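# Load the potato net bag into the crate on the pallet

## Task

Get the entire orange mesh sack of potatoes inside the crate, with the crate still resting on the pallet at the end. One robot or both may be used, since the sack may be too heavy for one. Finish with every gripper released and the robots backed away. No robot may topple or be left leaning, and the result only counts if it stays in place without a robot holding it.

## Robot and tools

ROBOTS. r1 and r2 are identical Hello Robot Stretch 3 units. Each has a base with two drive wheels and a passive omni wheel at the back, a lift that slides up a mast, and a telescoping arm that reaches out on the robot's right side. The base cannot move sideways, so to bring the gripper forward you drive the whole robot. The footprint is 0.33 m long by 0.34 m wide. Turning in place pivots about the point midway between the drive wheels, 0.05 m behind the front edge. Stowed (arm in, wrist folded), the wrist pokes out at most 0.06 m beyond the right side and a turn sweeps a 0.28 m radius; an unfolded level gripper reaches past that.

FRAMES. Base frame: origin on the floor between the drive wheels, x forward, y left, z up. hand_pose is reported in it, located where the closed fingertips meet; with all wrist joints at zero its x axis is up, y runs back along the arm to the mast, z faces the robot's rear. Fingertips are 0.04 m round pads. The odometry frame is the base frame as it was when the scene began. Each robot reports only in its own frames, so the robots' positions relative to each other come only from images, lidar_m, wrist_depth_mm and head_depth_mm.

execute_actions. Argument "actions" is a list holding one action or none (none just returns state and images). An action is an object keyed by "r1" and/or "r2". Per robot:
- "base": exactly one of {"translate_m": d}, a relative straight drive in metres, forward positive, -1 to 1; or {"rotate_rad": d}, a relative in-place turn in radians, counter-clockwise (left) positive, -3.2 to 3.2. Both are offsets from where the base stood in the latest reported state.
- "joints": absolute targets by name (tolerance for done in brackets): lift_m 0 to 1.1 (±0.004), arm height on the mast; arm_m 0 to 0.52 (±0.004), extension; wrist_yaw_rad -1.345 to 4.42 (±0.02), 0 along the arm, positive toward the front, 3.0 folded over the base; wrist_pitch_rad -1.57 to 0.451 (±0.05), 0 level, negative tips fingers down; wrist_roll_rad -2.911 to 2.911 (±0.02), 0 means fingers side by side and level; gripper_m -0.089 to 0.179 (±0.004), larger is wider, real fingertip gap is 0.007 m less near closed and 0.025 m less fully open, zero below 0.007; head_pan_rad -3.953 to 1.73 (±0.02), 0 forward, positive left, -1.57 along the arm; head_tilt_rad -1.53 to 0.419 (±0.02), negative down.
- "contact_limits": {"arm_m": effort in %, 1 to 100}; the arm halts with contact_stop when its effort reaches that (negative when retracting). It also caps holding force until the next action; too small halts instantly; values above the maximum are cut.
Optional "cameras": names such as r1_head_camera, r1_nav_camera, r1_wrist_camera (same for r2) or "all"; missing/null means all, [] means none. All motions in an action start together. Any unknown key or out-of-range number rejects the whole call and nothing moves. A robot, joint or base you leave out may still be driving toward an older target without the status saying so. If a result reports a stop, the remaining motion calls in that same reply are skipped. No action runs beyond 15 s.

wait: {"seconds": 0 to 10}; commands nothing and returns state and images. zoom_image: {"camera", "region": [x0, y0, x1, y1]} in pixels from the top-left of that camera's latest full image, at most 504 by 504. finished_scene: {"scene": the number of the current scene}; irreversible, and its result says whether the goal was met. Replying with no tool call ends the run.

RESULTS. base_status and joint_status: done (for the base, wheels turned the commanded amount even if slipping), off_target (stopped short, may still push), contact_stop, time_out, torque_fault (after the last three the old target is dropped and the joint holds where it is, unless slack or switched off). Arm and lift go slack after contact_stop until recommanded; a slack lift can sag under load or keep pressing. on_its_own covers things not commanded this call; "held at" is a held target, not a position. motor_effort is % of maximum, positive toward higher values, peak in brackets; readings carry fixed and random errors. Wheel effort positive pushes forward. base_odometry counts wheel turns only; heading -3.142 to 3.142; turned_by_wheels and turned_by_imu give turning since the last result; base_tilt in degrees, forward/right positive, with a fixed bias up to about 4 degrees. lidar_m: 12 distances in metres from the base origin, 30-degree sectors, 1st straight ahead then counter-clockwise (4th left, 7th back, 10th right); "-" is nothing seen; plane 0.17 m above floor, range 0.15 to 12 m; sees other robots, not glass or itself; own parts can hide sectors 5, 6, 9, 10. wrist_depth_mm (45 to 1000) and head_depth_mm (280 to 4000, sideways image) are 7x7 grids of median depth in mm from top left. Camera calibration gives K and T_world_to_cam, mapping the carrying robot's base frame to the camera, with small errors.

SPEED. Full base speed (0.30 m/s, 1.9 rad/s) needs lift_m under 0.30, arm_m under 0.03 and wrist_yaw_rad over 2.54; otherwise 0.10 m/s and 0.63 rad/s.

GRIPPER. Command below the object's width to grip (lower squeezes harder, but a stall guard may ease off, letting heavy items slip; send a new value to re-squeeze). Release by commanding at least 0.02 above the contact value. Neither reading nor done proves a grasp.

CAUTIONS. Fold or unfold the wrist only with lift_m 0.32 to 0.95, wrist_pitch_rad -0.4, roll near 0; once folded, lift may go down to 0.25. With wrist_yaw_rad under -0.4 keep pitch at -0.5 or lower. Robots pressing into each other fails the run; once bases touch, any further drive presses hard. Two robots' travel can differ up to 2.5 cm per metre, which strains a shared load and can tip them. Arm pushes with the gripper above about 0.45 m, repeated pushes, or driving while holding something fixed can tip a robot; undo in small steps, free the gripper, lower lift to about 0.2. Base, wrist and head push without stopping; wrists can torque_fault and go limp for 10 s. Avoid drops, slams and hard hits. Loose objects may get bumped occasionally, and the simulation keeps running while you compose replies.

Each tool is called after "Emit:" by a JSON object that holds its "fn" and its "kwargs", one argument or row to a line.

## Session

Emit:
{"fn": "execute_actions", "kwargs": {
  "actions": []
}}

Scene clock: 0.00 s.
r1.base_odometry: x=+0.000 y=+0.000 heading=+0.000 (m, m, rad; r1's odometry frame)
r1.turned_by_wheels: +0.000 (rad since the last result)
r1.turned_by_imu: +0.000 (rad since the last result)
r1.base_tilt: forward=+0.0 right=+0.3 (deg)
r1.lidar_m: 1.52 1.72 2.86 4.51 3.83 3.22 2.12 1.38 1.16 1.16 1.31 1.52
r1.head_depth_mm: 1464 1461 1452 1440 1434 1417 1419 / 1494 1489 1468 1448 1463 1447 1433 / 1515 1513 1498 1501 1480 1472 1462 / 1554 1528 1532 1524 1501 1492 1486 / 1580 1557 1552 1548 1534 1520 1516 / 1621 1603 1592 1574 1570 1554 1548 / 1631 1622 1612 1601 1601 1582 1580
r1.base_status: not commanded
r1.joint_positions: lift_m=+0.370 arm_m=+0.000 wrist_yaw_rad=+2.955 wrist_pitch_rad=-0.619 wrist_roll_rad=+0.007 gripper_m=+0.037 head_pan_rad=+0.009 head_tilt_rad=-0.018
r1.joint_status: not commanded
r1.motor_effort: left_wheel=+0 right_wheel=+0 lift_m=+34 arm_m=+0 wrist_yaw_rad=+0 wrist_pitch_rad=+4 wrist_roll_rad=+0 gripper_m=+0 head_pan_rad=+0 head_tilt_rad=+1 (%)
r1.hand_pose: x=+0.0149 y=+0.0460 z=+0.3402 quat_wxyz=(+0.278, +0.693, +0.151, +0.648) (m; r1's base frame)
r1.wrist_depth_mm: - - - - - - - / 831 - 977 - - - - / 716 - 811 869 922 - - / 616 - 683 724 780 815 891 / 540 549 597 627 647 693 732 / 491 - - 555 566 593 630 / - - - 473 508 524 549
r2.base_odometry: x=+0.000 y=+0.000 heading=+0.000 (m, m, rad; r2's odometry frame)
r2.turned_by_wheels: +0.000 (rad since the last result)
r2.turned_by_imu: +0.000 (rad since the last result)
r2.base_tilt: forward=-0.3 right=+0.0 (deg)
r2.lidar_m: 1.43 1.11 1.09 1.15 1.02 1.00 1.07 1.56 2.07 3.96 4.70 3.28
r2.head_depth_mm: 1877 2909 - - - 2963 2020 / 1849 2879 3395 3252 3131 2813 2035 / 1832 2492 2549 2468 2398 2364 2061 / 1812 2094 2050 2006 1979 1936 1855 / 1708 1731 1728 1691 1658 1628 1593 / 1534 1507 1475 1464 1436 1406 1380 / 1335 1314 1300 1284 1263 1241 1225
r2.base_status: not commanded
r2.joint_positions: lift_m=+0.502 arm_m=+0.003 wrist_yaw_rad=+2.908 wrist_pitch_rad=-0.597 wrist_roll_rad=-0.004 gripper_m=+0.037 head_pan_rad=-0.013 head_tilt_rad=-0.006
r2.joint_status: not commanded
r2.motor_effort: left_wheel=-1 right_wheel=+0 lift_m=+28 arm_m=+0 wrist_yaw_rad=+0 wrist_pitch_rad=+4 wrist_roll_rad=+1 gripper_m=+0 head_pan_rad=+1 head_tilt_rad=+1 (%)
r2.hand_pose: x=+0.0247 y=+0.0453 z=+0.4771 quat_wxyz=(+0.285, +0.694, +0.129, +0.649) (m; r2's base frame)
r2.wrist_depth_mm: 786 - - - - 936 846 / 828 - - - - - 916 / 857 - - - 946 904 865 / 885 866 862 841 812 779 773 / 794 780 750 733 714 685 665 / 702 668 648 639 606 612 605 / 618 595 - - 559 549 522
pictures: r1_head_camera (sideways: a quarter turn clockwise sets it upright), r1_nav_camera (sideways: a quarter turn counterclockwise sets it upright), r1_wrist_camera, r2_head_camera (sideways: a quarter turn clockwise sets it upright), r2_nav_camera (sideways: a quarter turn counterclockwise sets it upright), r2_wrist_camera
camera_calibration (this result's frames):
r1_head_camera: T_world_to_cam=[[0.0574884, 0.0474724, -0.997217, 1.31751], [0.0351829, 0.998152, 0.0495451, -0.0625189], [0.997726, -0.0379333, 0.0557119, -0.120758], [0, 0, 0, 1]] pos_world=[0.0469412, -0.00472287, 1.32367]
r1_nav_camera: T_world_to_cam=[[0.0932318, -0.0523099, 0.994269, -1.254], [0.0328891, -0.997912, -0.0555856, 0.122811], [0.995101, 0.037883, -0.0913167, 0.0625251], [0, 0, 0, 1]] pos_world=[0.0506547, 0.0545889, 1.25935]
r1_wrist_camera: T_world_to_cam=[[0.978791, -0.148193, 0.141448, -0.071851], [-0.00473959, -0.706649, -0.707549, 0.315082], [0.204808, 0.691872, -0.692364, 0.361962], [0, 0, 0, 1]] pos_world=[-0.0023123, -0.038427, 0.483708]
r2_head_camera: T_world_to_cam=[[-0.00350575, 0.0631221, -0.998, 1.31719], [0.0324514, 0.997487, 0.0629757, -0.083029], [0.999467, -0.0321657, -0.00554534, -0.0387375], [0, 0, 0, 1]] pos_world=[0.046029, -0.00156908, 1.31956]
r2_nav_camera: T_world_to_cam=[[-0.0410774, -0.0265123, 0.998804, -1.24835], [-0.034001, -0.999032, -0.0279167, 0.0846634], [0.998577, -0.0351071, 0.0401362, -0.0954217], [0, 0, 0, 1]] pos_world=[0.0468857, 0.0481349, 1.25305]
r2_wrist_camera: T_world_to_cam=[[0.959811, -0.268836, -0.0805631, 0.0385447], [-0.24589, -0.667176, -0.703146, 0.401836], [0.135281, 0.694696, -0.706467, 0.468904], [0, 0, 0, 1]] pos_world=[-0.00162162, -0.0472882, 0.61692]
Images, in order (width x height): r1_head_camera 896x504, r1_nav_camera 672x504, r1_wrist_camera 644x364, r2_head_camera 896x504, r2_nav_camera 672x504, r2_wrist_camera 644x364.

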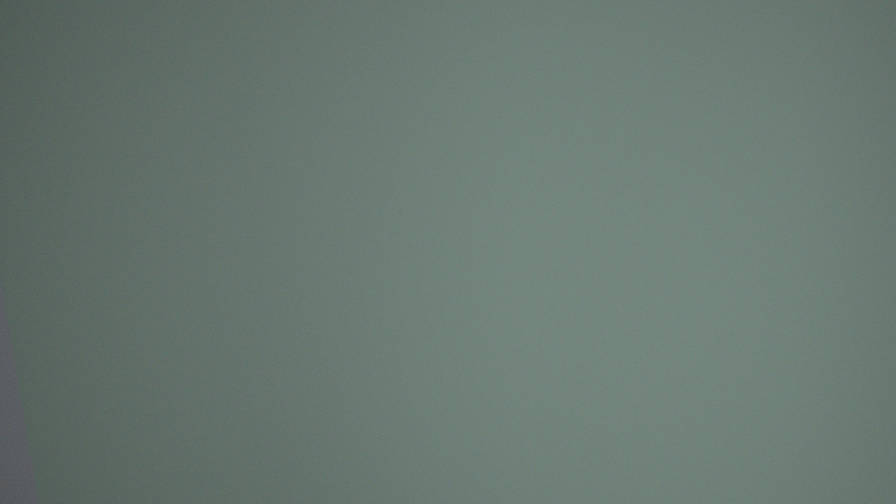

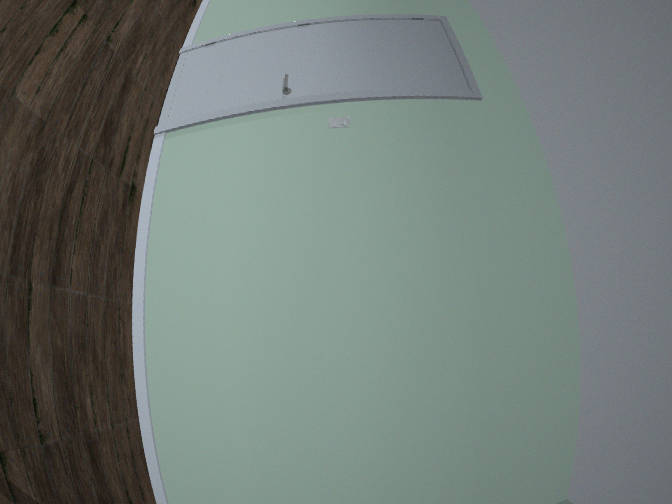

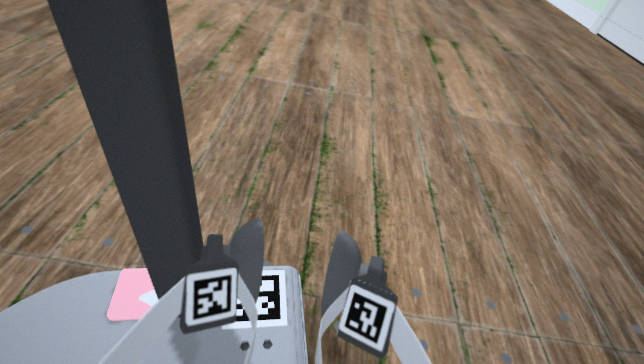

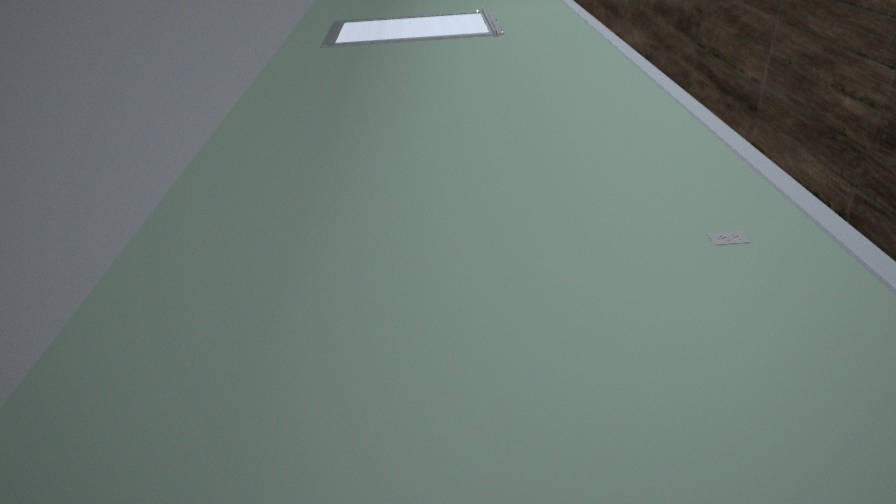

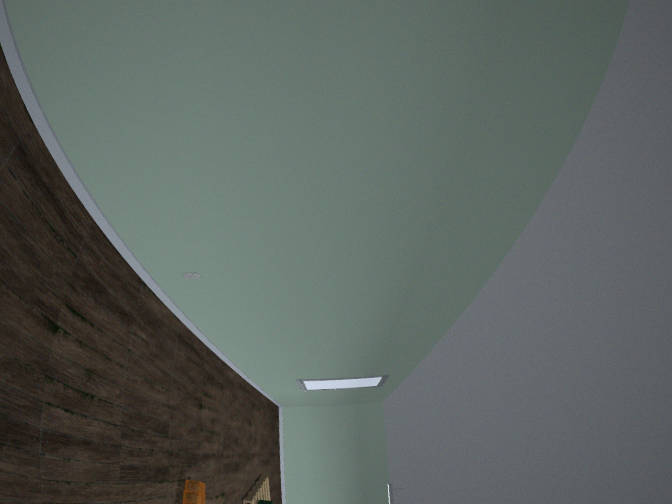

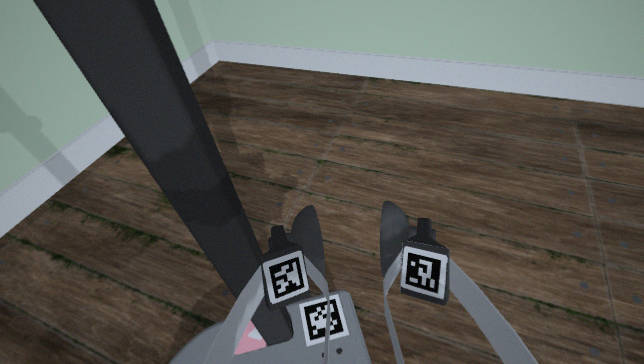

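Emit:
{"fn": "execute_actions", "kwargs": {
  "actions": [
    {"r2":{"joints":{"head_pan_rad":-0.9,"head_tilt_rad":-0.45,"lift_m":0.4,"wrist_pitch_rad":-0.4}},"r1":{"joints":{"head_pan_rad":1.5,"head_tilt_rad":-0.45,"wrist_pitch_rad":-0.4}}}
  ],
  "cameras": ["r2_head_camera","r2_nav_camera","r1_head_camera","r1_nav_camera"]
}}

Scene clock: 3.87 s.
r1.base_odometry: x=+0.000 y=+0.000 heading=+0.000 (m, m, rad; r1's odometry frame)
r1.turned_by_wheels: +0.000 (rad since the last result)
r1.turned_by_imu: +0.000 (rad since the last result)
r1.base_tilt: forward=+0.1 right=+0.2 (deg)
r1.lidar_m: 1.52 1.72 2.85 4.52 3.82 3.20 2.13 1.38 1.16 1.16 1.31 1.52
r1.head_depth_mm: - - - 3445 2353 1780 1430 / - - - 3519 2362 1780 1425 / - - - 3482 2373 1781 1436 / - - - 3551 2385 1798 1441 / - - - 3612 2364 1782 1449 / - - - 3637 2419 1809 1442 / - - - 3629 2433 1819 1454
r1.base_status: not commanded
r1.joint_positions: lift_m=+0.370 arm_m=+0.000 wrist_yaw_rad=+2.955 wrist_pitch_rad=-0.422 wrist_roll_rad=+0.007 gripper_m=+0.037 head_pan_rad=+1.493 head_tilt_rad=-0.444
r1.joint_status: all done
r1.motor_effort: left_wheel=+0(0) right_wheel=+0(0) lift_m=+35(35) arm_m=+0(0) wrist_yaw_rad=+0(1) wrist_pitch_rad=+6(7) wrist_roll_rad=+0(0) gripper_m=+0(0) head_pan_rad=+4(42) head_tilt_rad=-2(18) (%)
r1.hand_pose: x=+0.0202 y=+0.0746 z=+0.3814 quat_wxyz=(+0.213, +0.704, +0.083, +0.672) (m; r1's base frame)
r1.wrist_depth_mm: - - - - - - - / - - - - - - - / 980 - - - - - - / 788 - 924 983 - - - / 661 - 758 792 834 912 985 / 561 - - 648 693 737 789 / 494 - 528 550 593 614 658
r2.base_odometry: x=+0.000 y=+0.000 heading=+0.000 (m, m, rad; r2's odometry frame)
r2.turned_by_wheels: +0.000 (rad since the last result)
r2.turned_by_imu: +0.001 (rad since the last result)
r2.base_tilt: forward=-0.3 right=-0.2 (deg)
r2.lidar_m: 1.42 1.10 1.08 1.15 1.02 1.00 1.07 1.56 2.07 3.97 4.71 3.29
r2.head_depth_mm: - - - 2997 2069 1584 1287 / - - - 2956 2085 1598 1296 / - - - 3017 2086 1603 1304 / - - - 2971 2108 1627 1313 / - - - 2901 2135 1622 1316 / - - - 3131 2146 1640 1318 / - - - 3143 2161 1650 1332
r2.base_status: not commanded
r2.joint_positions: lift_m=+0.401 arm_m=+0.003 wrist_yaw_rad=+2.908 wrist_pitch_rad=-0.419 wrist_roll_rad=-0.004 gripper_m=+0.037 head_pan_rad=-0.893 head_tilt_rad=-0.444
r2.joint_status: all done
r2.motor_effort: left_wheel=-1(1) right_wheel=+0(0) lift_m=+15(23) arm_m=+0(0) wrist_yaw_rad=+0(0) wrist_pitch_rad=+6(6) wrist_roll_rad=+1(1) gripper_m=+0(1) head_pan_rad=-3(33) head_tilt_rad=-2(25) (%)
r2.hand_pose: x=+0.0307 y=+0.0705 z=+0.4130 quat_wxyz=(+0.227, +0.702, +0.066, +0.671) (m; r2's base frame)
r2.wrist_depth_mm: 725 - - - 944 873 804 / 803 - - - - 954 848 / 836 - - - - - 894 / 853 938 925 843 862 806 803 / 786 773 766 731 713 671 653 / 680 652 - 591 580 583 555 / 581 559 557 544 524 495 492
pictures: r1_head_camera (sideways: a quarter turn clockwise sets it upright), r1_nav_camera (sideways: a quarter turn counterclockwise sets it upright), r2_head_camera (sideways: a quarter turn clockwise sets it upright), r2_nav_camera (sideways: a quarter turn counterclockwise sets it upright)
camera_calibration (this result's frames):
r1_head_camera: T_world_to_cam=[[-0.0748735, -0.355198, -0.931788, 1.2326], [-0.990042, 0.138179, 0.0268808, -0.0267371], [0.119205, 0.924522, -0.362007, 0.428339], [0, 0, 0, 1]] pos_world=[0.0147579, 0.0455022, 1.3043]
r1_nav_camera: T_world_to_cam=[[0.0916251, 0.490248, 0.866753, -1.08745], [0.995041, -0.0789181, -0.0605492, 0.123371], [0.0387184, 0.868003, -0.495048, 0.593807], [0, 0, 0, 1]] pos_world=[-0.0461121, 0.0274325, 1.24399]
r2_head_camera: T_world_to_cam=[[-0.218826, 0.372276, -0.901957, 1.19291], [0.805124, 0.591109, 0.0486434, -0.069051], [0.551263, -0.715542, -0.429078, 0.515264], [0, 0, 0, 1]] pos_world=[0.0325883, -0.0345833, 1.3004]
r2_nav_camera: T_world_to_cam=[[0.221523, -0.318166, 0.92179, -1.14913], [-0.797884, -0.602592, -0.0162453, 0.0741154], [0.560633, -0.731883, -0.387348, 0.463686], [0, 0, 0, 1]] pos_world=[0.0537368, 0.0184112, 1.24007]
Images, in order (width x height): r1_head_camera 896x504, r1_nav_camera 672x504, r2_head_camera 896x504, r2_nav_camera 672x504.

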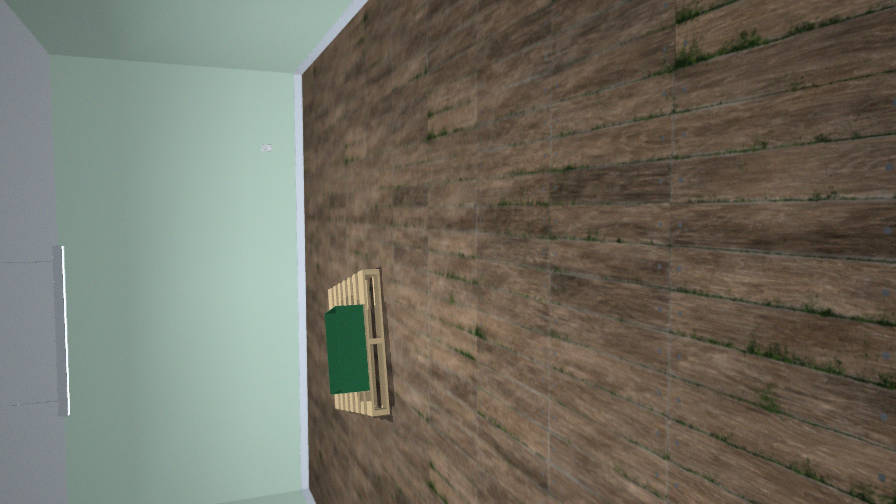

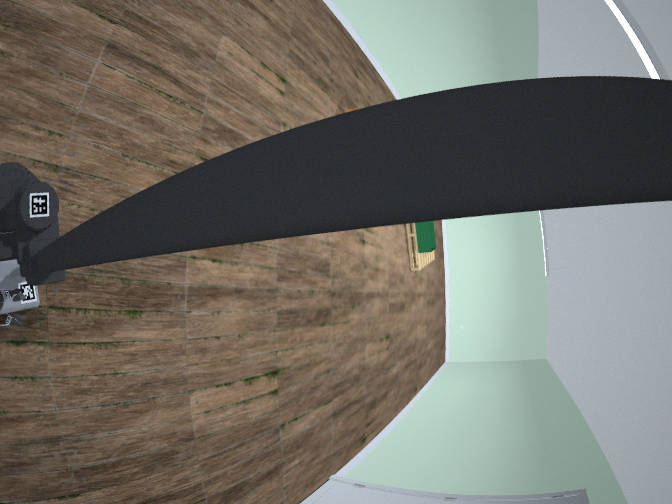

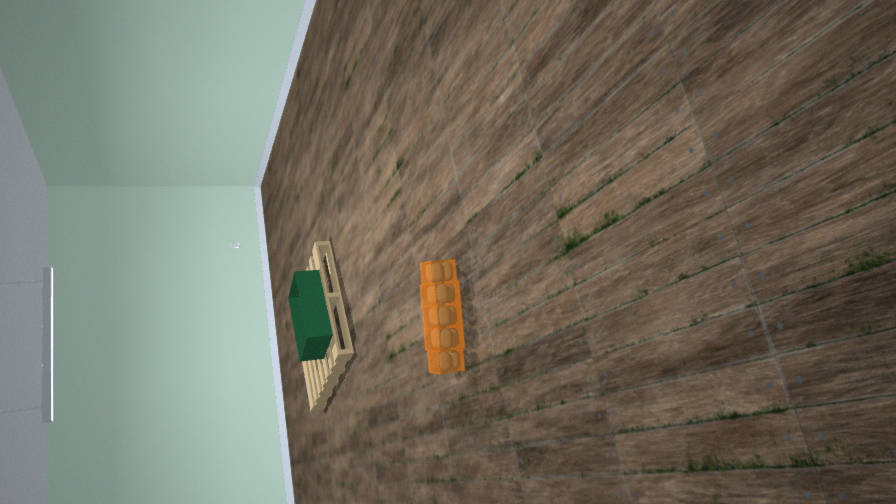

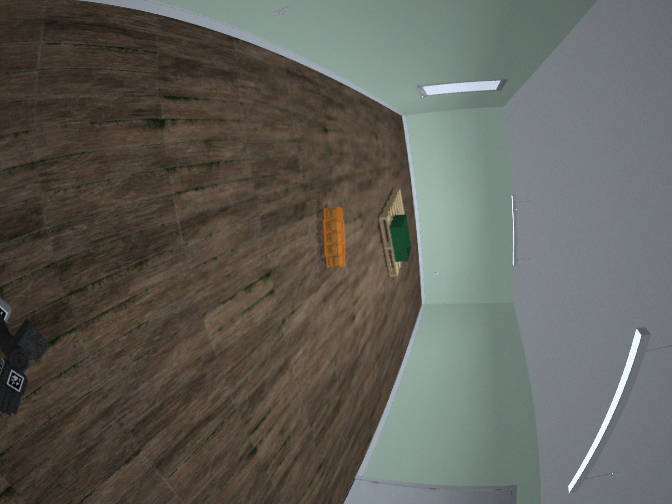

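Emit:
{"fn": "execute_actions", "kwargs": {
  "actions": [
    {"r2":{"base":{"rotate_rad":-0.517},"joints":{"lift_m":0.28,"wrist_yaw_rad":3.0,"head_pan_rad":-0.6,"head_tilt_rad":-0.7}},"r1":{"joints":{"lift_m":0.28,"wrist_yaw_rad":3.0,"head_pan_rad":0.3,"head_tilt_rad":-0.6}}}
  ],
  "cameras": []
}}

Emit:
{"fn": "execute_actions", "kwargs": {
  "actions": [
    {"r2":{"base":{"translate_m":1.0}}}
  ],
  "cameras": []
}}

Emit:
{"fn": "execute_actions", "kwargs": {
  "actions": [
    {"r2":{"base":{"translate_m":1.0}},"r1":{"base":{"rotate_rad":1.77}}}
  ],
  "cameras": ["r1_nav_camera"]
}}

Emit:
{"fn": "execute_actions", "kwargs": {
  "actions": [
    {"r2":{"base":{"translate_m":0.4}},"r1":{"base":{"translate_m":1.0}}}
  ],
  "cameras": ["r1_head_camera","r2_head_camera","r2_nav_camera"]
}}

Scene clock: 37.83 s.
r1.base_odometry: x=+0.000 y=+0.000 heading=+0.000 (m, m, rad; r1's odometry frame)
r1.turned_by_wheels: +0.000 (rad since the last result)
r1.turned_by_imu: +0.001 (rad since the last result)
r1.base_tilt: forward=+0.0 right=+0.4 (deg)
r1.lidar_m: 1.52 1.72 2.84 4.50 3.84 3.21 2.12 1.38 1.16 1.16 1.31 1.52
r1.head_depth_mm: 1263 1365 1497 1643 1781 1554 1286 / 1314 1434 1561 1721 1854 1549 1289 / 1369 1491 1631 1811 1927 1546 1298 / 1433 1564 1744 1940 1939 1565 1298 / 1498 1640 1816 2062 1942 1563 1299 / 1569 1731 1944 2191 1948 1562 1296 / 1630 1802 2021 2299 1960 1558 1301
r1.base_status: not commanded
r1.joint_positions: lift_m=+0.280 arm_m=+0.000 wrist_yaw_rad=+2.997 wrist_pitch_rad=-0.421 wrist_roll_rad=+0.007 gripper_m=+0.037 head_pan_rad=+0.307 head_tilt_rad=-0.593
r1.joint_status: all done
r1.motor_effort: left_wheel=+0(0) right_wheel=+0(0) lift_m=+23(27) arm_m=-1(0) wrist_yaw_rad=+2(3) wrist_pitch_rad=+6(6) wrist_roll_rad=+0(0) gripper_m=+0(0) head_pan_rad=-3(42) head_tilt_rad=-3(13) (%)
r1.hand_pose: x=+0.0110 y=+0.0764 z=+0.2924 quat_wxyz=(+0.198, +0.702, +0.097, +0.677) (m; r1's base frame)
r1.wrist_depth_mm: - - - - - - - / - - - - - - - / 806 - 995 - - - - / 657 - 757 828 885 984 - / 542 - 619 658 699 755 807 / 469 475 - 536 577 605 649 / - - - 452 494 505 536
r2.base_odometry: x=+0.000 y=+0.000 heading=-0.517 (m, m, rad; r2's odometry frame)
r2.turned_by_wheels: -0.517 (rad since the last result)
r2.turned_by_imu: -0.523 (rad since the last result)
r2.base_tilt: forward=-0.2 right=-0.1 (deg)
r2.lidar_m: 3.16 1.42 1.10 1.09 1.16 1.02 1.00 1.07 1.57 2.07 3.98 4.71
r2.head_depth_mm: 3892 - 2695 2008 1611 1338 1140 / - - 2713 2030 1614 1330 1145 / - - 2729 2021 1615 1344 1144 / - - 2757 2043 1630 1349 1154 / - - 2770 2053 1632 1355 1156 / - - 2793 2062 1627 1358 1158 / - - 2692 2086 1637 1363 1163
r2.base_status: done
r2.joint_positions: lift_m=+0.281 arm_m=+0.003 wrist_yaw_rad=+2.997 wrist_pitch_rad=-0.418 wrist_roll_rad=-0.004 gripper_m=+0.037 head_pan_rad=-0.607 head_tilt_rad=-0.691
r2.joint_status: all done
r2.motor_effort: left_wheel=+0(10) right_wheel=-1(5) lift_m=+15(16) arm_m=+0(0) wrist_yaw_rad=+4(5) wrist_pitch_rad=+5(6) wrist_roll_rad=+1(0) gripper_m=-1(1) head_pan_rad=+4(21) head_tilt_rad=-4(18) (%)
r2.hand_pose: x=+0.0111 y=+0.0744 z=+0.2932 quat_wxyz=(+0.197, +0.699, +0.097, +0.681) (m; r2's base frame)
r2.wrist_depth_mm: 918 - - - - - - / - - - - - - - / - - 915 891 835 818 763 / 797 749 716 673 662 638 607 / 649 600 - 580 552 530 518 / 517 518 - - 444 451 434 / 448 - - - 404 391 386
pictures: none
No camera images: the call's "cameras" was empty. Leave "cameras" out to get every camera's image.

Scene clock: 42.87 s.
r1.base_odometry: x=+0.000 y=+0.000 heading=+0.000 (m, m, rad; r1's odometry frame)
r1.turned_by_wheels: +0.000 (rad since the last result)
r1.turned_by_imu: +0.001 (rad since the last result)
r1.base_tilt: forward=+0.2 right=+0.4 (deg)
r1.lidar_m: 1.52 1.72 2.85 4.52 3.82 2.36 2.53 1.38 1.16 1.16 1.31 1.52
r1.head_depth_mm: 1258 1371 1479 1625 1797 1540 1291 / 1311 1416 1565 1709 1857 1551 1293 / 1365 1490 1638 1829 1923 1558 1297 / 1434 1561 1722 1925 1932 1552 1297 / 1493 1650 1823 2058 1949 1549 1293 / 1566 1744 1931 2189 1952 1571 1300 / 1635 1818 2045 2290 1952 1568 1301
r1.base_status: not commanded
r1.joint_positions: lift_m=+0.280 arm_m=+0.000 wrist_yaw_rad=+2.997 wrist_pitch_rad=-0.421 wrist_roll_rad=+0.007 gripper_m=+0.037 head_pan_rad=+0.307 head_tilt_rad=-0.593
r1.joint_status: not commanded
r1.motor_effort: left_wheel=+0(0) right_wheel=+0(0) lift_m=+23(22) arm_m=+0(0) wrist_yaw_rad=+3(1) wrist_pitch_rad=+6(6) wrist_roll_rad=+0(0) gripper_m=+0(0) head_pan_rad=-3(3) head_tilt_rad=-3(2) (%)
r1.hand_pose: x=+0.0110 y=+0.0764 z=+0.2924 quat_wxyz=(+0.198, +0.702, +0.097, +0.677) (m; r1's base frame)
r1.wrist_depth_mm: - - - - - - - / - - - - - - - / 815 - 983 - - - - / 660 - 751 816 891 975 - / 537 - 628 662 692 750 810 / 465 478 - 538 575 603 647 / - - - 452 489 507 533
r2.base_odometry: x=+0.869 y=-0.494 heading=-0.517 (m, m, rad; r2's odometry frame)
r2.turned_by_wheels: +0.000 (rad since the last result)
r2.turned_by_imu: +0.008 (rad since the last result)
r2.base_tilt: forward=-0.3 right=-0.2 (deg)
r2.lidar_m: 2.84 1.29 1.01 0.99 1.06 1.57 2.00 2.14 2.26 3.80 4.07 3.75
r2.head_depth_mm: - - 2668 2006 1607 1338 1139 / - - 2707 2003 1618 1343 1146 / - - 2682 2012 1612 1345 1149 / - - 2744 2038 1631 1346 1149 / - - 2742 2033 1627 1351 1158 / - 3692 2764 2044 1638 1357 1158 / - 3673 2773 2058 1641 1364 1163
r2.base_status: done
r2.joint_positions: lift_m=+0.281 arm_m=+0.003 wrist_yaw_rad=+2.997 wrist_pitch_rad=-0.418 wrist_roll_rad=-0.004 gripper_m=+0.037 head_pan_rad=-0.607 head_tilt_rad=-0.692
r2.joint_status: not commanded
r2.motor_effort: left_wheel=-1(13) right_wheel=+0(5) lift_m=+16(16) arm_m=+0(0) wrist_yaw_rad=+3(3) wrist_pitch_rad=+5(5) wrist_roll_rad=+1(1) gripper_m=-1(0) head_pan_rad=+2(3) head_tilt_rad=-3(4) (%)
r2.hand_pose: x=+0.0110 y=+0.0744 z=+0.2932 quat_wxyz=(+0.196, +0.699, +0.097, +0.681) (m; r2's base frame)
r2.wrist_depth_mm: 885 - 912 880 913 926 915 / - - - - - - 947 / - - 897 897 836 801 757 / 793 744 734 688 664 637 620 / 635 609 582 574 556 527 513 / 533 512 - - 433 453 439 / 456 - - - 403 394 387
pictures: none
No camera images: the call's "cameras" was empty. Leave "cameras" out to get every camera's image.

Scene clock: 47.90 s.
r1.base_odometry: x=+0.000 y=+0.000 heading=+1.770 (m, m, rad; r1's odometry frame)
r1.turned_by_wheels: +1.770 (rad since the last result)
r1.turned_by_imu: +1.771 (rad since the last result)
r1.base_tilt: forward=+0.0 right=+0.5 (deg)
r1.lidar_m: 4.52 2.94 3.20 1.85 1.25 1.16 1.17 1.49 1.52 1.54 1.97 4.21
r1.head_depth_mm: - - 3829 2584 1929 1544 1288 / - - 3885 2614 1931 1546 1285 / - - 3930 2619 1930 1555 1294 / - - 3965 2601 1948 1543 1289 / - - 3960 2610 1949 1550 1296 / 3823 - 3689 2594 1953 1572 1298 / 3393 3613 3446 2626 1945 1564 1304
r1.base_status: done
r1.joint_positions: lift_m=+0.280 arm_m=+0.000 wrist_yaw_rad=+2.998 wrist_pitch_rad=-0.421 wrist_roll_rad=+0.007 gripper_m=+0.037 head_pan_rad=+0.307 head_tilt_rad=-0.593
r1.joint_status: not commanded
r1.motor_effort: left_wheel=-1(8) right_wheel=+1(8) lift_m=+23(23) arm_m=+0(1) wrist_yaw_rad=+2(2) wrist_pitch_rad=+6(6) wrist_roll_rad=+0(0) gripper_m=+0(0) head_pan_rad=-3(3) head_tilt_rad=-2(3) (%)
r1.hand_pose: x=+0.0109 y=+0.0764 z=+0.2924 quat_wxyz=(+0.198, +0.702, +0.097, +0.677) (m; r1's base frame)
r1.wrist_depth_mm: - - - - - - - / - - - - - - - / 824 - 989 - - - - / 658 - 744 807 887 963 - / 539 - 629 656 692 750 815 / 471 479 - 542 575 602 652 / - - - 450 493 512 539
r2.base_odometry: x=+1.739 y=-0.988 heading=-0.517 (m, m, rad; r2's odometry frame)
r2.turned_by_wheels: +0.000 (rad since the last result)
r2.turned_by_imu: +0.008 (rad since the last result)
r2.base_tilt: forward=-0.2 right=+0.0 (deg)
r2.lidar_m: 2.51 1.15 0.91 0.89 0.96 1.42 2.99 3.21 2.95 3.88 4.19 2.81
r2.head_depth_mm: - - 2682 2001 1551 1335 1143 / - - 2693 2010 1528 1341 1141 / - - 2667 2017 1524 1345 1145 / - - 2731 2029 1622 1346 1153 / - 3371 2730 2032 1635 1355 1152 / - 3873 2774 2067 1627 1356 1162 / - - 2769 2068 1633 1360 1160
r2.base_status: done
r2.joint_positions: lift_m=+0.281 arm_m=+0.003 wrist_yaw_rad=+2.997 wrist_pitch_rad=-0.418 wrist_roll_rad=-0.004 gripper_m=+0.037 head_pan_rad=-0.607 head_tilt_rad=-0.692
r2.joint_status: not commanded
r2.motor_effort: left_wheel=-2(11) right_wheel=+0(5) lift_m=+16(16) arm_m=+0(0) wrist_yaw_rad=+2(3) wrist_pitch_rad=+6(5) wrist_roll_rad=+1(1) gripper_m=+0(1) head_pan_rad=+3(3) head_tilt_rad=-3(4) (%)
r2.hand_pose: x=+0.0110 y=+0.0744 z=+0.2932 quat_wxyz=(+0.196, +0.699, +0.097, +0.681) (m; r2's base frame)
r2.wrist_depth_mm: 815 - 820 831 812 843 830 / 892 882 901 893 905 889 909 / 928 953 916 886 837 788 757 / 791 751 710 681 655 632 617 / 635 608 581 571 571 526 517 / 529 517 - - 446 458 437 / 451 - - - 404 398 388
pictures: r1_nav_camera (sideways: a quarter turn counterclockwise sets it upright)
camera_calibration (this result's frames):
r1_nav_camera: T_world_to_cam=[[0.606115, 0.136403, 0.783594, -0.982168], [0.292014, -0.954548, -0.0597128, 0.126559], [0.739833, 0.265013, -0.618397, 0.75001], [0, 0, 0, 1]] pos_world=[0.00346741, 0.0560147, 1.24098]
Images, in order (width x height): r1_nav_camera 672x504.

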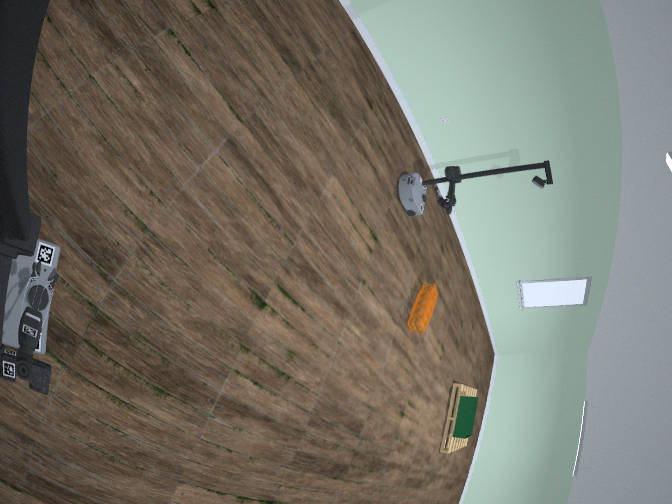

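Scene clock: 52.90 s.
r1.base_odometry: x=-0.198 y=+0.980 heading=+1.770 (m, m, rad; r1's odometry frame)
r1.turned_by_wheels: +0.000 (rad since the last result)
r1.turned_by_imu: +0.008 (rad since the last result)
r1.base_tilt: forward=+0.1 right=+0.3 (deg)
r1.lidar_m: 3.54 2.33 2.81 2.85 2.22 2.07 2.10 2.07 1.92 1.94 2.50 3.55
r1.head_depth_mm: - - 3849 2563 1918 1546 1289 / - - 3822 2598 1928 1554 1288 / - - 3855 2571 1932 1533 1291 / - - 3972 2481 1957 1557 1290 / 3612 3948 3940 2578 1957 1563 1288 / 3262 3529 3687 2615 1950 1560 1307 / 2994 3141 3297 2414 1946 1561 1295
r1.base_status: done
r1.joint_positions: lift_m=+0.280 arm_m=+0.000 wrist_yaw_rad=+2.998 wrist_pitch_rad=-0.421 wrist_roll_rad=+0.007 gripper_m=+0.037 head_pan_rad=+0.307 head_tilt_rad=-0.594
r1.joint_status: not commanded
r1.motor_effort: left_wheel=-2(8) right_wheel=+2(8) lift_m=+23(23) arm_m=+0(0) wrist_yaw_rad=+2(3) wrist_pitch_rad=+6(6) wrist_roll_rad=-1(0) gripper_m=+0(0) head_pan_rad=-2(3) head_tilt_rad=-2(2) (%)
r1.hand_pose: x=+0.0108 y=+0.0764 z=+0.2925 quat_wxyz=(+0.198, +0.702, +0.097, +0.677) (m; r1's base frame)
r1.wrist_depth_mm: - - - - - - - / - - - - - - - / 814 - 983 - - - - / 655 - 759 806 879 979 - / 541 - 625 657 696 754 808 / 467 478 - 537 583 604 653 / - - - 445 496 505 538
r2.base_odometry: x=+2.086 y=-1.186 heading=-0.517 (m, m, rad; r2's odometry frame)
r2.turned_by_wheels: +0.000 (rad since the last result)
r2.turned_by_imu: +0.004 (rad since the last result)
r2.base_tilt: forward=-0.3 right=+0.0 (deg)
r2.lidar_m: 2.37 1.10 0.86 0.85 0.91 1.36 3.41 3.67 2.35 3.91 4.23 2.46
r2.head_depth_mm: - - 2662 2006 1607 1269 1142 / - - 2710 2024 1609 1346 1146 / - - 2727 2010 1610 1342 1149 / - - 2683 2023 1626 1344 1151 / - - 2658 2041 1626 1350 1158 / - - 2795 2056 1641 1361 1155 / - - 2793 2076 1643 1362 1163
r2.base_status: done
r2.joint_positions: lift_m=+0.281 arm_m=+0.003 wrist_yaw_rad=+2.997 wrist_pitch_rad=-0.418 wrist_roll_rad=-0.004 gripper_m=+0.037 head_pan_rad=-0.607 head_tilt_rad=-0.692
r2.joint_status: not commanded
r2.motor_effort: left_wheel=-3(11) right_wheel=+1(6) lift_m=+16(16) arm_m=+0(0) wrist_yaw_rad=+3(3) wrist_pitch_rad=+6(6) wrist_roll_rad=+1(0) gripper_m=+0(0) head_pan_rad=+2(3) head_tilt_rad=-4(3) (%)
r2.hand_pose: x=+0.0110 y=+0.0744 z=+0.2932 quat_wxyz=(+0.196, +0.699, +0.097, +0.681) (m; r2's base frame)
r2.wrist_depth_mm: 789 - 797 782 780 791 808 / 840 859 848 849 864 871 851 / 932 908 899 885 842 788 745 / 787 775 728 680 693 640 609 / 633 594 576 569 556 532 511 / 522 513 - - 443 459 442 / 444 - - - 403 397 383
pictures: r1_head_camera (sideways: a quarter turn clockwise sets it upright), r2_head_camera (sideways: a quarter turn clockwise sets it upright), r2_nav_camera (sideways: a quarter turn counterclockwise sets it upright)
camera_calibration (this result's frames):
r1_head_camera: T_world_to_cam=[[-0.485663, -0.104693, -0.867854, 1.15169], [-0.240589, 0.970468, 0.0175656, -0.0191771], [0.840386, 0.217327, -0.496509, 0.598962], [0, 0, 0, 1]] pos_world=[0.0513623, 0.00901388, 1.29723]
r2_head_camera: T_world_to_cam=[[-0.486134, 0.414245, -0.769464, 1.02178], [0.614348, 0.788204, 0.0361998, -0.0516734], [0.62149, -0.455121, -0.637664, 0.786218], [0, 0, 0, 1]] pos_world=[0.0398412, -0.0247148, 1.28944]
r2_nav_camera: T_world_to_cam=[[0.478474, -0.365055, 0.798622, -0.990067], [-0.597968, -0.801479, -0.00810411, 0.0622931], [0.643038, -0.473673, -0.601778, 0.742188], [0, 0, 0, 1]] pos_world=[0.0337159, 0.0400517, 1.23783]
Images, in order (width x height): r1_head_camera 896x504, r2_head_camera 896x504, r2_nav_camera 672x504.

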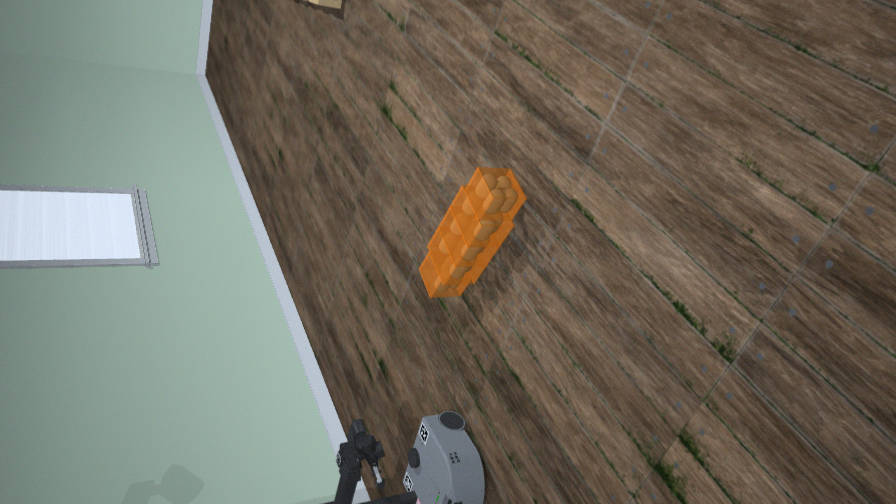

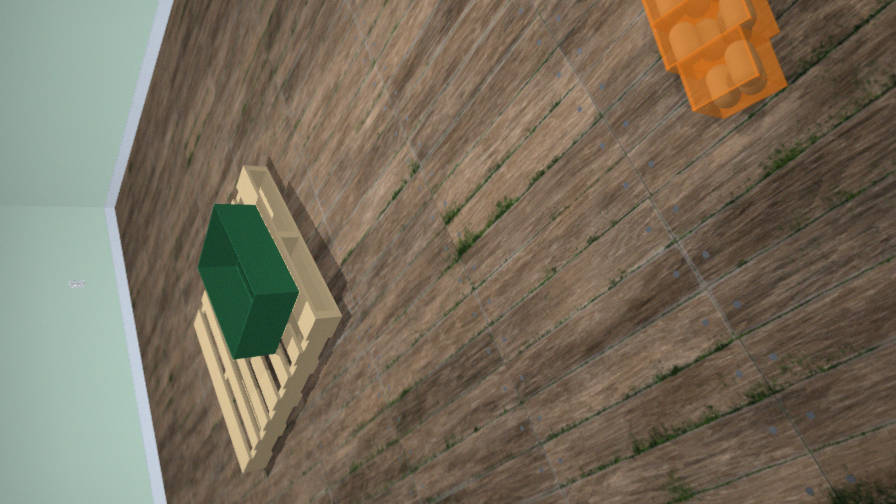

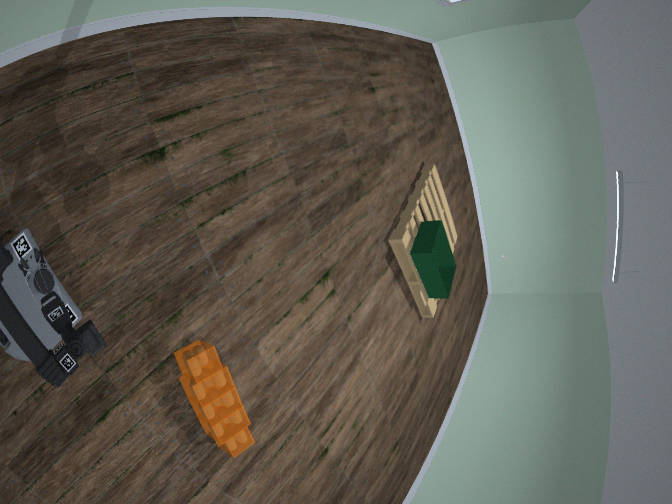

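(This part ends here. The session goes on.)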